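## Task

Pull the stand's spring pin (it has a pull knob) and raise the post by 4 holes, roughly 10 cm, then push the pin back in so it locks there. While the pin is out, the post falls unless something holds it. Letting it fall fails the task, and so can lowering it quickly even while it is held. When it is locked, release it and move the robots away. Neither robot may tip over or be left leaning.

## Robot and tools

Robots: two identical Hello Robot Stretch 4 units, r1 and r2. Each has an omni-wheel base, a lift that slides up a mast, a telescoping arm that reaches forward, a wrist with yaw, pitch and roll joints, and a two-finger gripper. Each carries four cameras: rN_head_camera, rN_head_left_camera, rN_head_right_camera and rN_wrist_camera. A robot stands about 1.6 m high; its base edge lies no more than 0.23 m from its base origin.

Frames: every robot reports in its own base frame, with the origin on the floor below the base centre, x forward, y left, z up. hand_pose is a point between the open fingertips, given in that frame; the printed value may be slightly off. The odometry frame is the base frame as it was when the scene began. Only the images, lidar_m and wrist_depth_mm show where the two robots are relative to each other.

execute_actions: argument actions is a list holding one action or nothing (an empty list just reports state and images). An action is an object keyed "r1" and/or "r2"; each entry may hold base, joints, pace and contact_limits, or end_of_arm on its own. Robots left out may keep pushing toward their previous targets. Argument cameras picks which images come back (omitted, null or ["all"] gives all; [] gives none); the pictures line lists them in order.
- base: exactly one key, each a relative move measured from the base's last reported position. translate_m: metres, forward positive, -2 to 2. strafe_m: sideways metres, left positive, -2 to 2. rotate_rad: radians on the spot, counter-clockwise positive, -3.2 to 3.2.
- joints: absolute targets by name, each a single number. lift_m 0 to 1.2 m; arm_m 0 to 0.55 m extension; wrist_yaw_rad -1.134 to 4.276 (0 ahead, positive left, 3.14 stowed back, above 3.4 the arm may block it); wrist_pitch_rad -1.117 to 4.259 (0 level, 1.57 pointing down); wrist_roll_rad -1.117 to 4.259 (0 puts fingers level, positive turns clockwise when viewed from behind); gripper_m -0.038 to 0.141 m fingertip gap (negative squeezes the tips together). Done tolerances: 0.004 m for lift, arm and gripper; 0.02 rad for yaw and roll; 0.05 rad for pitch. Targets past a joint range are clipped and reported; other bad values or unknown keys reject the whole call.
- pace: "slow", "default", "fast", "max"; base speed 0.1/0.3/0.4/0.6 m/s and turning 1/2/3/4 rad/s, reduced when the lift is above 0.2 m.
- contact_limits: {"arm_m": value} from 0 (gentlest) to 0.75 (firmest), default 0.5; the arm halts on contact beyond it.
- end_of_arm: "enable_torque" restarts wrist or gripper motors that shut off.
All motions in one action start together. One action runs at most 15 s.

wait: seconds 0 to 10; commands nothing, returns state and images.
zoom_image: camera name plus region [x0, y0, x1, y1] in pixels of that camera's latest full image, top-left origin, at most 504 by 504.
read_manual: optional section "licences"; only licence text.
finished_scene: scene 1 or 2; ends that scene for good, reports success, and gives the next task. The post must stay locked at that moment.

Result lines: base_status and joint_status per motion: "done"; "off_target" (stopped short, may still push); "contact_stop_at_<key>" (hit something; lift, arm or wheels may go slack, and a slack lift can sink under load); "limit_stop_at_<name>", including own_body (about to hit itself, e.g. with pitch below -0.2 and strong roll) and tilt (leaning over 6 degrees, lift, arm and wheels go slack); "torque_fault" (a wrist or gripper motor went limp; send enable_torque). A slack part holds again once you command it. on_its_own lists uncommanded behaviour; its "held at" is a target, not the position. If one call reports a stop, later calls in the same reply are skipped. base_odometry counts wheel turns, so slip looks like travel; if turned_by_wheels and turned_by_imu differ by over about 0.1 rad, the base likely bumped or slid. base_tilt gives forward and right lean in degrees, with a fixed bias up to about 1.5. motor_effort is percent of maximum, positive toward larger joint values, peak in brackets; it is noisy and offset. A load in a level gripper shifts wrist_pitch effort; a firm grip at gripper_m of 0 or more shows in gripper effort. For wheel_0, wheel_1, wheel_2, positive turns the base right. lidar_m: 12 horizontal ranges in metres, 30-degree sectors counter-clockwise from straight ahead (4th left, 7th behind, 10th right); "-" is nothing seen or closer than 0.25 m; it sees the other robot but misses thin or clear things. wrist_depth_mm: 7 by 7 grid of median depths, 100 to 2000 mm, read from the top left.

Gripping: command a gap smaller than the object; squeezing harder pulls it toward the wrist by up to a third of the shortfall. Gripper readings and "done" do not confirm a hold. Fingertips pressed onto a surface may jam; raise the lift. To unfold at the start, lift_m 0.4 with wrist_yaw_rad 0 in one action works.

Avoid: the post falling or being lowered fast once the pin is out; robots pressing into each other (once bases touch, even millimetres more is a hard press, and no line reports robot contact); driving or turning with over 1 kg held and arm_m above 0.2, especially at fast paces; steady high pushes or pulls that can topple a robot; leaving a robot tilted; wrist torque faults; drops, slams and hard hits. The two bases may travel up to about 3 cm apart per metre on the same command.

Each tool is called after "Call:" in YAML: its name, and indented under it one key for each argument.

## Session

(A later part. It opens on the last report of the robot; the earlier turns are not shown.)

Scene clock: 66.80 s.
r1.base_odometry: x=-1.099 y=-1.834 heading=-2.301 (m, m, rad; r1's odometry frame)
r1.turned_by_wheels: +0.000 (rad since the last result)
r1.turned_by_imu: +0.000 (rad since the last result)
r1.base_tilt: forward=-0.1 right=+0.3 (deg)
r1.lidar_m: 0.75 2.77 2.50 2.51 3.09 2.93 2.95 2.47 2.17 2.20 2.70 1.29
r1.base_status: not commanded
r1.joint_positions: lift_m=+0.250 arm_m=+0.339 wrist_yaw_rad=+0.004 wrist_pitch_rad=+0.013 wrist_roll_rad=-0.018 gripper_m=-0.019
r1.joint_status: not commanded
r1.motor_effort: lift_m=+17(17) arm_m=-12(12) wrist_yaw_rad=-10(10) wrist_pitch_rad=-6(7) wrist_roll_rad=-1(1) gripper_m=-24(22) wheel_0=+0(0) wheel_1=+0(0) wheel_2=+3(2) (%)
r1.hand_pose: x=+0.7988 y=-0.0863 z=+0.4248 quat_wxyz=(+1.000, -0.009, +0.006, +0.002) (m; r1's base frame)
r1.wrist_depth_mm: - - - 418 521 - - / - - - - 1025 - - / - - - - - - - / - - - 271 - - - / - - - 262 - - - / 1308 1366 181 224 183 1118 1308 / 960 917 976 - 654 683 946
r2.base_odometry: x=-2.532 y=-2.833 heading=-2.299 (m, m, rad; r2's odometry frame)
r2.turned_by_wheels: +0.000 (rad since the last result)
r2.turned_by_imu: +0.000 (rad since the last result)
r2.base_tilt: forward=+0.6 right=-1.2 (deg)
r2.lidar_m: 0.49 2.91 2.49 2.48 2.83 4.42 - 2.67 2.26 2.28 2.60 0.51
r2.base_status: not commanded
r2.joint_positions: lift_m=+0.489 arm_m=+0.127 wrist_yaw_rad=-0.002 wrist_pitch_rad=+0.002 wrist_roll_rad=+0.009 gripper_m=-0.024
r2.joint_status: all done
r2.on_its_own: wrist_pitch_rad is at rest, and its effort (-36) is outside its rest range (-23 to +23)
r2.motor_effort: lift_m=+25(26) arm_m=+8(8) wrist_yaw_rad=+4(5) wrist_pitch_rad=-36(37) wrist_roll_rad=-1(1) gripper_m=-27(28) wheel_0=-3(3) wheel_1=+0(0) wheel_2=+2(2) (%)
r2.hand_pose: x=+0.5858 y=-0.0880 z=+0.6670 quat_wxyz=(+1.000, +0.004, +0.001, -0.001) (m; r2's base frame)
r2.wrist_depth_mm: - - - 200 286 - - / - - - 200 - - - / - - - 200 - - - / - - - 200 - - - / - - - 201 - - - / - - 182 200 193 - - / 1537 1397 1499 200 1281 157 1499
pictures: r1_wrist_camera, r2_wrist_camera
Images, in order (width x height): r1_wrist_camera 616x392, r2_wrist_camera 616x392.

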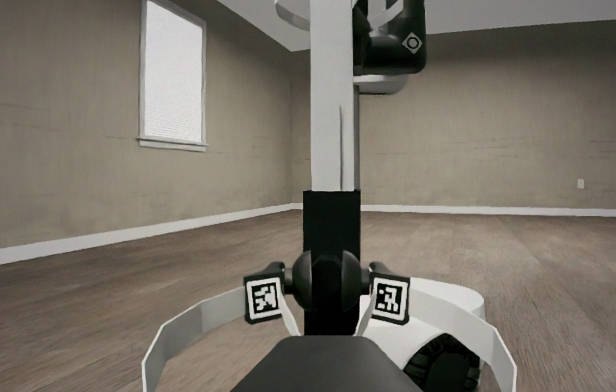

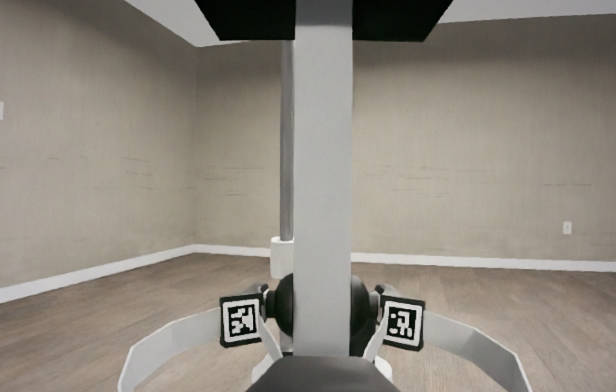

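Free. Go above the hole, release the pin, then ease down.

Call:
execute_actions:
  actions:
    - {"r2":{"joints":{"lift_m":0.587},"pace":"slow"}}
  cameras: ["r1_wrist_camera"]

Call:
execute_actions:
  actions:
    - {"r1":{"joints":{"gripper_m":0.06}}}
  cameras: []

Call:
execute_actions:
  actions:
    - {"r1":{"joints":{"arm_m":0.2}},"r2":{"joints":{"lift_m":0.581},"pace":"slow"}}
  cameras: []

Call:
execute_actions:
  actions:
    - {"r2":{"joints":{"lift_m":0.575},"pace":"slow"}}
  cameras: ["r1_wrist_camera"]

Call:
execute_actions:
  actions:
    - {"r2":{"joints":{"lift_m":0.569},"pace":"slow"}}
  cameras: ["r1_wrist_camera"]

Scene clock: 79.10 s.
r1.base_odometry: x=-1.099 y=-1.834 heading=-2.301 (m, m, rad; r1's odometry frame)
r1.turned_by_wheels: +0.000 (rad since the last result)
r1.turned_by_imu: +0.000 (rad since the last result)
r1.base_tilt: forward=-0.4 right=+0.2 (deg)
r1.lidar_m: 0.75 2.77 2.50 2.51 3.07 2.92 2.94 2.47 2.16 2.21 2.73 1.30
r1.base_status: not commanded
r1.joint_positions: lift_m=+0.250 arm_m=+0.339 wrist_yaw_rad=+0.004 wrist_pitch_rad=+0.013 wrist_roll_rad=-0.018 gripper_m=-0.019
r1.joint_status: not commanded
r1.motor_effort: lift_m=+17(17) arm_m=-12(11) wrist_yaw_rad=-10(10) wrist_pitch_rad=-8(6) wrist_roll_rad=-1(1) gripper_m=-25(27) wheel_0=+0(0) wheel_1=+0(0) wheel_2=+2(2) (%)
r1.hand_pose: x=+0.7988 y=-0.0863 z=+0.4248 quat_wxyz=(+1.000, -0.009, +0.006, +0.002) (m; r1's base frame)
r1.wrist_depth_mm: - - - - 891 - - / - - - - - - - / - - - - - - - / - - - 271 - - - / - - - 262 - - - / 1336 1366 180 225 183 1118 1255 / 960 917 976 - 661 683 960
r2.base_odometry: x=-2.532 y=-2.833 heading=-2.299 (m, m, rad; r2's odometry frame)
r2.turned_by_wheels: +0.000 (rad since the last result)
r2.turned_by_imu: +0.001 (rad since the last result)
r2.base_tilt: forward=+0.6 right=-1.2 (deg)
r2.lidar_m: 0.48 2.91 2.47 2.47 2.82 4.41 - 2.68 2.29 2.27 2.62 0.53
r2.base_status: not commanded
r2.joint_positions: lift_m=+0.586 arm_m=+0.127 wrist_yaw_rad=-0.002 wrist_pitch_rad=+0.002 wrist_roll_rad=+0.009 gripper_m=-0.024
r2.joint_status: all done
r2.on_its_own: wrist_pitch_rad is at rest, and its effort (-37) is outside its rest range (-23 to +23)
r2.motor_effort: lift_m=+25(25) arm_m=+8(8) wrist_yaw_rad=+5(7) wrist_pitch_rad=-37(37) wrist_roll_rad=-1(0) gripper_m=-28(28) wheel_0=-3(3) wheel_1=+1(1) wheel_2=+2(2) (%)
r2.hand_pose: x=+0.5858 y=-0.0880 z=+0.7640 quat_wxyz=(+1.000, +0.004, +0.001, -0.001) (m; r2's base frame)
r2.wrist_depth_mm: - - - 200 286 - - / - - - 200 - - - / - - - 200 - - - / - - - 200 - - - / - - - 201 - - - / - - 182 200 193 - - / 1708 1576 1618 201 1618 158 1756
pictures: r1_wrist_camera
Images, in order (width x height): r1_wrist_camera 616x392.

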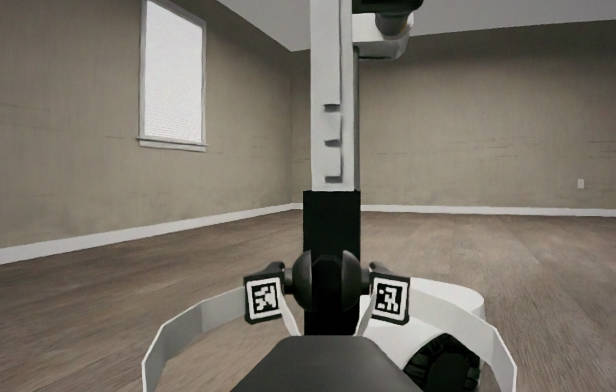

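Scene clock: 80.63 s.
r1.base_odometry: x=-1.099 y=-1.834 heading=-2.301 (m, m, rad; r1's odometry frame)
r1.turned_by_wheels: +0.000 (rad since the last result)
r1.turned_by_imu: +0.000 (rad since the last result)
r1.base_tilt: forward=-0.2 right=+0.2 (deg)
r1.lidar_m: 0.76 2.81 2.50 2.52 3.08 2.94 2.94 2.47 2.16 2.23 2.68 1.32
r1.base_status: not commanded
r1.joint_positions: lift_m=+0.250 arm_m=+0.338 wrist_yaw_rad=+0.000 wrist_pitch_rad=+0.012 wrist_roll_rad=-0.018 gripper_m=+0.060
r1.joint_status: all done
r1.motor_effort: lift_m=+18(17) arm_m=-6(12) wrist_yaw_rad=+1(9) wrist_pitch_rad=-5(8) wrist_roll_rad=-1(1) gripper_m=-5(26) wheel_0=+1(1) wheel_1=+1(1) wheel_2=-2(3) (%)
r1.hand_pose: x=+0.7975 y=-0.0873 z=+0.4249 quat_wxyz=(+1.000, -0.009, +0.006, +0.000) (m; r1's base frame)
r1.wrist_depth_mm: - - - 267 891 - - / - - - - - - - / - - - - - - - / - - - 272 - - - / - - - 267 - - - / 1336 1366 1182 267 198 1229 1336 / 1008 917 931 - 654 691 946
r2.base_odometry: x=-2.532 y=-2.833 heading=-2.299 (m, m, rad; r2's odometry frame)
r2.turned_by_wheels: +0.000 (rad since the last result)
r2.turned_by_imu: +0.000 (rad since the last result)
r2.base_tilt: forward=+0.4 right=-1.2 (deg)
r2.lidar_m: 0.49 2.89 2.45 2.48 2.83 4.42 - 2.66 2.29 2.25 2.59 0.52
r2.base_status: not commanded
r2.joint_positions: lift_m=+0.586 arm_m=+0.127 wrist_yaw_rad=-0.002 wrist_pitch_rad=+0.002 wrist_roll_rad=+0.009 gripper_m=-0.024
r2.joint_status: not commanded
r2.on_its_own: wrist_pitch_rad is at rest, and its effort (-37) is outside its rest range (-23 to +23)
r2.motor_effort: lift_m=+25(25) arm_m=+7(8) wrist_yaw_rad=+6(9) wrist_pitch_rad=-37(36) wrist_roll_rad=+0(1) gripper_m=-29(29) wheel_0=-3(3) wheel_1=+1(0) wheel_2=+2(2) (%)
r2.hand_pose: x=+0.5859 y=-0.0879 z=+0.7640 quat_wxyz=(+1.000, +0.004, +0.001, -0.001) (m; r2's base frame)
r2.wrist_depth_mm: - - - 199 278 - - / - - - 200 - - - / - - - 200 - - - / - - - 201 - - - / - - - 200 - - - / - - 182 201 193 - - / 1708 1576 1661 200 1576 154 1756
pictures: none
No camera images: the call's "cameras" was empty. Leave "cameras" out to get every camera's image.

Scene clock: 82.10 s.
r1.base_odometry: x=-1.099 y=-1.834 heading=-2.301 (m, m, rad; r1's odometry frame)
r1.turned_by_wheels: +0.000 (rad since the last result)
r1.turned_by_imu: +0.000 (rad since the last result)
r1.base_tilt: forward=-0.1 right=+0.1 (deg)
r1.lidar_m: 0.77 2.81 2.50 2.49 3.06 2.93 2.95 2.45 2.17 2.19 2.71 1.31
r1.base_status: not commanded
r1.joint_positions: lift_m=+0.250 arm_m=+0.202 wrist_yaw_rad=+0.000 wrist_pitch_rad=+0.012 wrist_roll_rad=-0.018 gripper_m=+0.060
r1.joint_status: all done
r1.motor_effort: lift_m=+17(17) arm_m=-9(8) wrist_yaw_rad=+1(1) wrist_pitch_rad=-6(6) wrist_roll_rad=-1(1) gripper_m=-5(3) wheel_0=+0(1) wheel_1=+1(1) wheel_2=-1(1) (%)
r1.hand_pose: x=+0.6609 y=-0.0874 z=+0.4248 quat_wxyz=(+1.000, -0.009, +0.006, +0.000) (m; r1's base frame)
r1.wrist_depth_mm: - - - - 991 - - / - - - - - - - / - - - - - - - / - - - - - - - / - - - 404 - - - / 1308 1308 1160 404 198 1205 1255 / 976 946 931 - 809 878 960
r2.base_odometry: x=-2.532 y=-2.833 heading=-2.299 (m, m, rad; r2's odometry frame)
r2.turned_by_wheels: +0.000 (rad since the last result)
r2.turned_by_imu: +0.000 (rad since the last result)
r2.base_tilt: forward=+0.5 right=-1.1 (deg)
r2.lidar_m: 0.47 2.90 2.47 2.48 2.82 4.41 - 2.66 2.28 2.27 2.60 0.53
r2.base_status: not commanded
r2.joint_positions: lift_m=+0.581 arm_m=+0.127 wrist_yaw_rad=-0.002 wrist_pitch_rad=-0.004 wrist_roll_rad=+0.009 gripper_m=-0.024
r2.joint_status: all done
r2.motor_effort: lift_m=+14(25) arm_m=+8(8) wrist_yaw_rad=+5(7) wrist_pitch_rad=-19(36) wrist_roll_rad=+0(1) gripper_m=-28(28) wheel_0=-3(3) wheel_1=+1(0) wheel_2=+1(2) (%)
r2.hand_pose: x=+0.5858 y=-0.0881 z=+0.7606 quat_wxyz=(+1.000, +0.004, -0.002, -0.001) (m; r2's base frame)
r2.wrist_depth_mm: - - - 201 277 - - / - - - 201 - - - / - - - 201 - - - / - - - 200 - - - / - - - 202 - - - / - - 182 200 193 - - / 1756 1618 1708 200 1661 154 1756
pictures: none
No camera images: the call's "cameras" was empty. Leave "cameras" out to get every camera's image.

Scene clock: 82.73 s.
r1.base_odometry: x=-1.099 y=-1.834 heading=-2.301 (m, m, rad; r1's odometry frame)
r1.turned_by_wheels: +0.000 (rad since the last result)
r1.turned_by_imu: +0.000 (rad since the last result)
r1.base_tilt: forward=-0.2 right=+0.3 (deg)
r1.lidar_m: 0.77 2.79 2.51 2.51 3.06 2.92 2.93 2.48 2.19 2.21 2.71 1.30
r1.base_status: not commanded
r1.joint_positions: lift_m=+0.250 arm_m=+0.202 wrist_yaw_rad=+0.000 wrist_pitch_rad=+0.012 wrist_roll_rad=-0.018 gripper_m=+0.060
r1.joint_status: not commanded
r1.motor_effort: lift_m=+17(17) arm_m=-9(9) wrist_yaw_rad=+1(2) wrist_pitch_rad=-6(6) wrist_roll_rad=-1(1) gripper_m=-1(5) wheel_0=+1(1) wheel_1=+1(1) wheel_2=-2(1) (%)
r1.hand_pose: x=+0.6609 y=-0.0874 z=+0.4248 quat_wxyz=(+1.000, -0.009, +0.006, +0.000) (m; r1's base frame)
r1.wrist_depth_mm: - - - - 991 - - / - - - - - - - / - - - - - - - / - - - - - - - / - - - 410 - - - / 1308 1336 1138 407 198 1182 1336 / 960 917 960 - 809 866 931
r2.base_odometry: x=-2.532 y=-2.833 heading=-2.299 (m, m, rad; r2's odometry frame)
r2.turned_by_wheels: +0.000 (rad since the last result)
r2.turned_by_imu: +0.000 (rad since the last result)
r2.base_tilt: forward=+0.5 right=-1.0 (deg)
r2.lidar_m: 0.48 2.91 2.49 2.47 2.84 4.41 - 2.69 2.26 2.27 2.61 0.52
r2.base_status: not commanded
r2.joint_positions: lift_m=+0.575 arm_m=+0.127 wrist_yaw_rad=-0.003 wrist_pitch_rad=-0.003 wrist_roll_rad=+0.009 gripper_m=-0.024
r2.joint_status: all done
r2.motor_effort: lift_m=+15(14) arm_m=+8(8) wrist_yaw_rad=+7(8) wrist_pitch_rad=-20(22) wrist_roll_rad=-1(0) gripper_m=-27(26) wheel_0=-3(3) wheel_1=+0(1) wheel_2=+1(1) (%)
r2.hand_pose: x=+0.5858 y=-0.0882 z=+0.7544 quat_wxyz=(+1.000, +0.004, -0.002, -0.001) (m; r2's base frame)
r2.wrist_depth_mm: - - - 201 277 - - / - - - 201 - - - / - - - 201 - - - / - - - 201 - - - / - - - 201 - - - / - - 181 201 192 - - / 1708 1537 1756 201 1618 154 1708
pictures: r1_wrist_camera
Images, in order (width x height): r1_wrist_camera 616x392.

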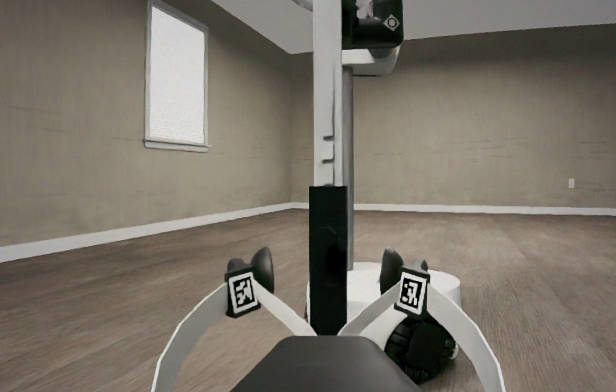

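Scene clock: 83.37 s.
r1.base_odometry: x=-1.099 y=-1.834 heading=-2.301 (m, m, rad; r1's odometry frame)
r1.turned_by_wheels: +0.000 (rad since the last result)
r1.turned_by_imu: +0.000 (rad since the last result)
r1.base_tilt: forward=-0.3 right=+0.3 (deg)
r1.lidar_m: 0.75 2.79 2.51 2.50 3.08 2.93 2.95 2.47 2.16 2.21 2.70 1.28
r1.base_status: not commanded
r1.joint_positions: lift_m=+0.250 arm_m=+0.202 wrist_yaw_rad=+0.000 wrist_pitch_rad=+0.012 wrist_roll_rad=-0.018 gripper_m=+0.060
r1.joint_status: not commanded
r1.motor_effort: lift_m=+17(17) arm_m=-9(9) wrist_yaw_rad=+2(1) wrist_pitch_rad=-7(7) wrist_roll_rad=-1(1) gripper_m=-3(5) wheel_0=+0(1) wheel_1=+1(1) wheel_2=-2(1) (%)
r1.hand_pose: x=+0.6609 y=-0.0874 z=+0.4248 quat_wxyz=(+1.000, -0.009, +0.006, +0.000) (m; r1's base frame)
r1.wrist_depth_mm: - - - - 878 - - / - - - - - - - / - - - - - - - / - - - - - - - / - - - 404 - - - / 1308 1336 1160 410 199 1205 1281 / 976 946 931 - 820 854 931
r2.base_odometry: x=-2.532 y=-2.833 heading=-2.299 (m, m, rad; r2's odometry frame)
r2.turned_by_wheels: +0.000 (rad since the last result)
r2.turned_by_imu: +0.000 (rad since the last result)
r2.base_tilt: forward=+0.4 right=-1.4 (deg)
r2.lidar_m: 0.48 2.93 2.48 2.47 2.83 4.42 - 2.68 2.28 2.27 2.59 0.52
r2.base_status: not commanded
r2.joint_positions: lift_m=+0.569 arm_m=+0.127 wrist_yaw_rad=-0.003 wrist_pitch_rad=-0.011 wrist_roll_rad=+0.009 gripper_m=-0.024
r2.joint_status: all done
r2.motor_effort: lift_m=+12(15) arm_m=+8(8) wrist_yaw_rad=+11(9) wrist_pitch_rad=+3(21) wrist_roll_rad=-1(1) gripper_m=-28(27) wheel_0=-2(3) wheel_1=+1(0) wheel_2=+0(1) (%)
r2.hand_pose: x=+0.5857 y=-0.0884 z=+0.7509 quat_wxyz=(+1.000, +0.004, -0.006, -0.002) (m; r2's base frame)
r2.wrist_depth_mm: - - - 203 276 - - / - - - 202 - - - / - - - 202 - - - / - - - 202 - - - / - - - 201 - - - / - - 181 200 193 - - / 1708 1576 1808 200 1661 154 1756
pictures: r1_wrist_camera
Images, in order (width x height): r1_wrist_camera 616x392.

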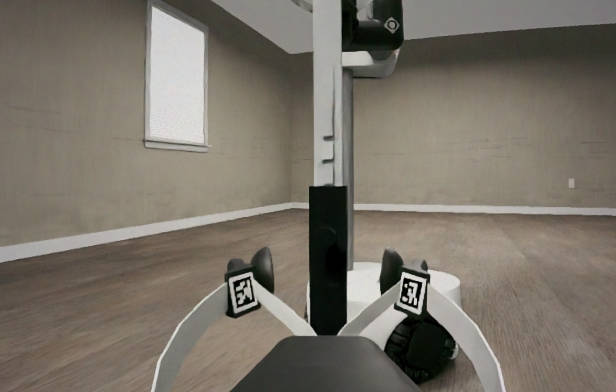

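Locked.

Call:
execute_actions:
  actions:
    - {"r1":{"joints":{"arm_m":0},"base":{"translate_m":-0.2}},"r2":{"joints":{"gripper_m":0.08,"arm_m":0.112}}}
  cameras: []

Call:
execute_actions:
  actions:
    - {"r2":{"joints":{"arm_m":0},"base":{"translate_m":-0.45},"pace":"max"}}
  cameras: ["r2_wrist_camera"]

Call:
finished_scene:
  scene: 1

Scene clock: 92.80 s.
r1.base_odometry: x=-0.966 y=-1.685 heading=-2.301 (m, m, rad; r1's odometry frame)
r1.turned_by_wheels: +0.000 (rad since the last result)
r1.turned_by_imu: +0.000 (rad since the last result)
r1.base_tilt: forward=-0.3 right=+0.4 (deg)
r1.lidar_m: 0.98 2.86 2.58 2.59 3.05 2.74 2.74 2.40 2.10 2.14 2.62 1.53
r1.base_status: done
r1.joint_positions: lift_m=+0.250 arm_m=+0.003 wrist_yaw_rad=+0.000 wrist_pitch_rad=+0.012 wrist_roll_rad=-0.018 gripper_m=+0.060
r1.joint_status: all done
joint sent to its limit — the command would take r1.arm_m past its lower limit, so that joint was sent only as far as its limit.
r1.motor_effort: lift_m=+17(18) arm_m=-8(9) wrist_yaw_rad=+3(0) wrist_pitch_rad=-7(8) wrist_roll_rad=-1(1) gripper_m=-4(1) wheel_0=-1(5) wheel_1=+0(5) wheel_2=-1(7) (%)
r1.hand_pose: x=+0.4624 y=-0.0875 z=+0.4248 quat_wxyz=(+1.000, -0.009, +0.006, +0.000) (m; r1's base frame)
r1.wrist_depth_mm: - - - - - - - / - - - 1499 - - - / - - - - - - - / - - - - - - - / - - - 1499 1366 - - / 1336 1397 1182 809 198 1336 1281 / 960 931 976 - 946 931 960
r2.base_odometry: x=-2.532 y=-2.833 heading=-2.299 (m, m, rad; r2's odometry frame)
r2.turned_by_wheels: +0.000 (rad since the last result)
r2.turned_by_imu: +0.000 (rad since the last result)
r2.base_tilt: forward=+0.5 right=-1.3 (deg)
r2.lidar_m: 0.48 2.93 2.49 2.49 2.82 4.42 - 2.67 2.28 2.27 2.60 0.54
r2.base_status: not commanded
r2.joint_positions: lift_m=+0.569 arm_m=+0.113 wrist_yaw_rad=+0.000 wrist_pitch_rad=-0.008 wrist_roll_rad=+0.009 gripper_m=+0.080
r2.joint_status: all done
r2.motor_effort: lift_m=+13(13) arm_m=-4(17) wrist_yaw_rad=+2(27) wrist_pitch_rad=-4(5) wrist_roll_rad=+0(0) gripper_m=-3(36) wheel_0=-3(5) wheel_1=+0(0) wheel_2=+2(10) (%)
r2.hand_pose: x=+0.5721 y=-0.0875 z=+0.7500 quat_wxyz=(+1.000, +0.004, -0.004, +0.000) (m; r2's base frame)
r2.wrist_depth_mm: - - - 215 289 - - / - - - 214 - - - / - - - 214 - - - / - - - 214 - - - / - - - 213 - - - / - - 198 213 211 - - / 1708 1708 1756 151 1708 1756 1808
pictures: none
No camera images: the call's "cameras" was empty. Leave "cameras" out to get every camera's image.

Scene clock: 95.20 s.
r1.base_odometry: x=-0.966 y=-1.685 heading=-2.301 (m, m, rad; r1's odometry frame)
r1.turned_by_wheels: +0.000 (rad since the last result)
r1.turned_by_imu: +0.000 (rad since the last result)
r1.base_tilt: forward=-0.2 right=+0.3 (deg)
r1.lidar_m: 0.95 2.86 2.57 2.59 3.05 2.73 2.77 2.41 2.08 2.14 2.61 5.03
r1.base_status: not commanded
r1.joint_positions: lift_m=+0.250 arm_m=+0.003 wrist_yaw_rad=+0.000 wrist_pitch_rad=+0.012 wrist_roll_rad=-0.018 gripper_m=+0.060
r1.joint_status: not commanded
r1.motor_effort: lift_m=+17(17) arm_m=-9(9) wrist_yaw_rad=+2(1) wrist_pitch_rad=-6(7) wrist_roll_rad=-1(1) gripper_m=-4(2) wheel_0=-1(0) wheel_1=-1(0) wheel_2=-1(1) (%)
r1.hand_pose: x=+0.4624 y=-0.0875 z=+0.4248 quat_wxyz=(+1.000, -0.009, +0.006, +0.000) (m; r1's base frame)
r1.wrist_depth_mm: - - - - - - - / - - - - - - - / - - - - - - - / - - - - - - - / - - - 1921 1661 - - / 1336 1336 1182 809 198 1336 1281 / 976 931 960 - 946 917 960
r2.base_odometry: x=-2.233 y=-2.497 heading=-2.299 (m, m, rad; r2's odometry frame)
r2.turned_by_wheels: +0.000 (rad since the last result)
r2.turned_by_imu: +0.001 (rad since the last result)
r2.base_tilt: forward=+0.7 right=-1.2 (deg)
r2.lidar_m: 0.93 3.03 2.59 2.58 2.95 3.97 3.97 2.54 2.16 2.17 2.49 4.14
r2.base_status: done
r2.joint_positions: lift_m=+0.569 arm_m=+0.002 wrist_yaw_rad=+0.000 wrist_pitch_rad=-0.008 wrist_roll_rad=+0.009 gripper_m=+0.080
r2.joint_status: all done
r2.motor_effort: lift_m=+14(14) arm_m=-5(5) wrist_yaw_rad=+0(0) wrist_pitch_rad=-6(8) wrist_roll_rad=+0(1) gripper_m=-2(2) wheel_0=-1(8) wheel_1=-1(9) wheel_2=-2(16) (%)
r2.hand_pose: x=+0.4613 y=-0.0875 z=+0.7498 quat_wxyz=(+1.000, +0.004, -0.004, +0.000) (m; r2's base frame)
r2.wrist_depth_mm: - - - - - - - / - - - - - - - / - - - - - - - / - - - - - - - / - - - - - - - / - - 198 1808 211 - - / 1708 1756 1756 151 1808 1708 1808
pictures: r2_wrist_camera
Images, in order (width x height): r2_wrist_camera 616x392.

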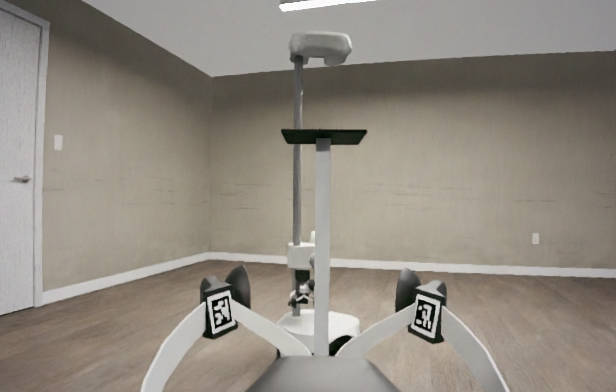

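The scene is finished: the task was done.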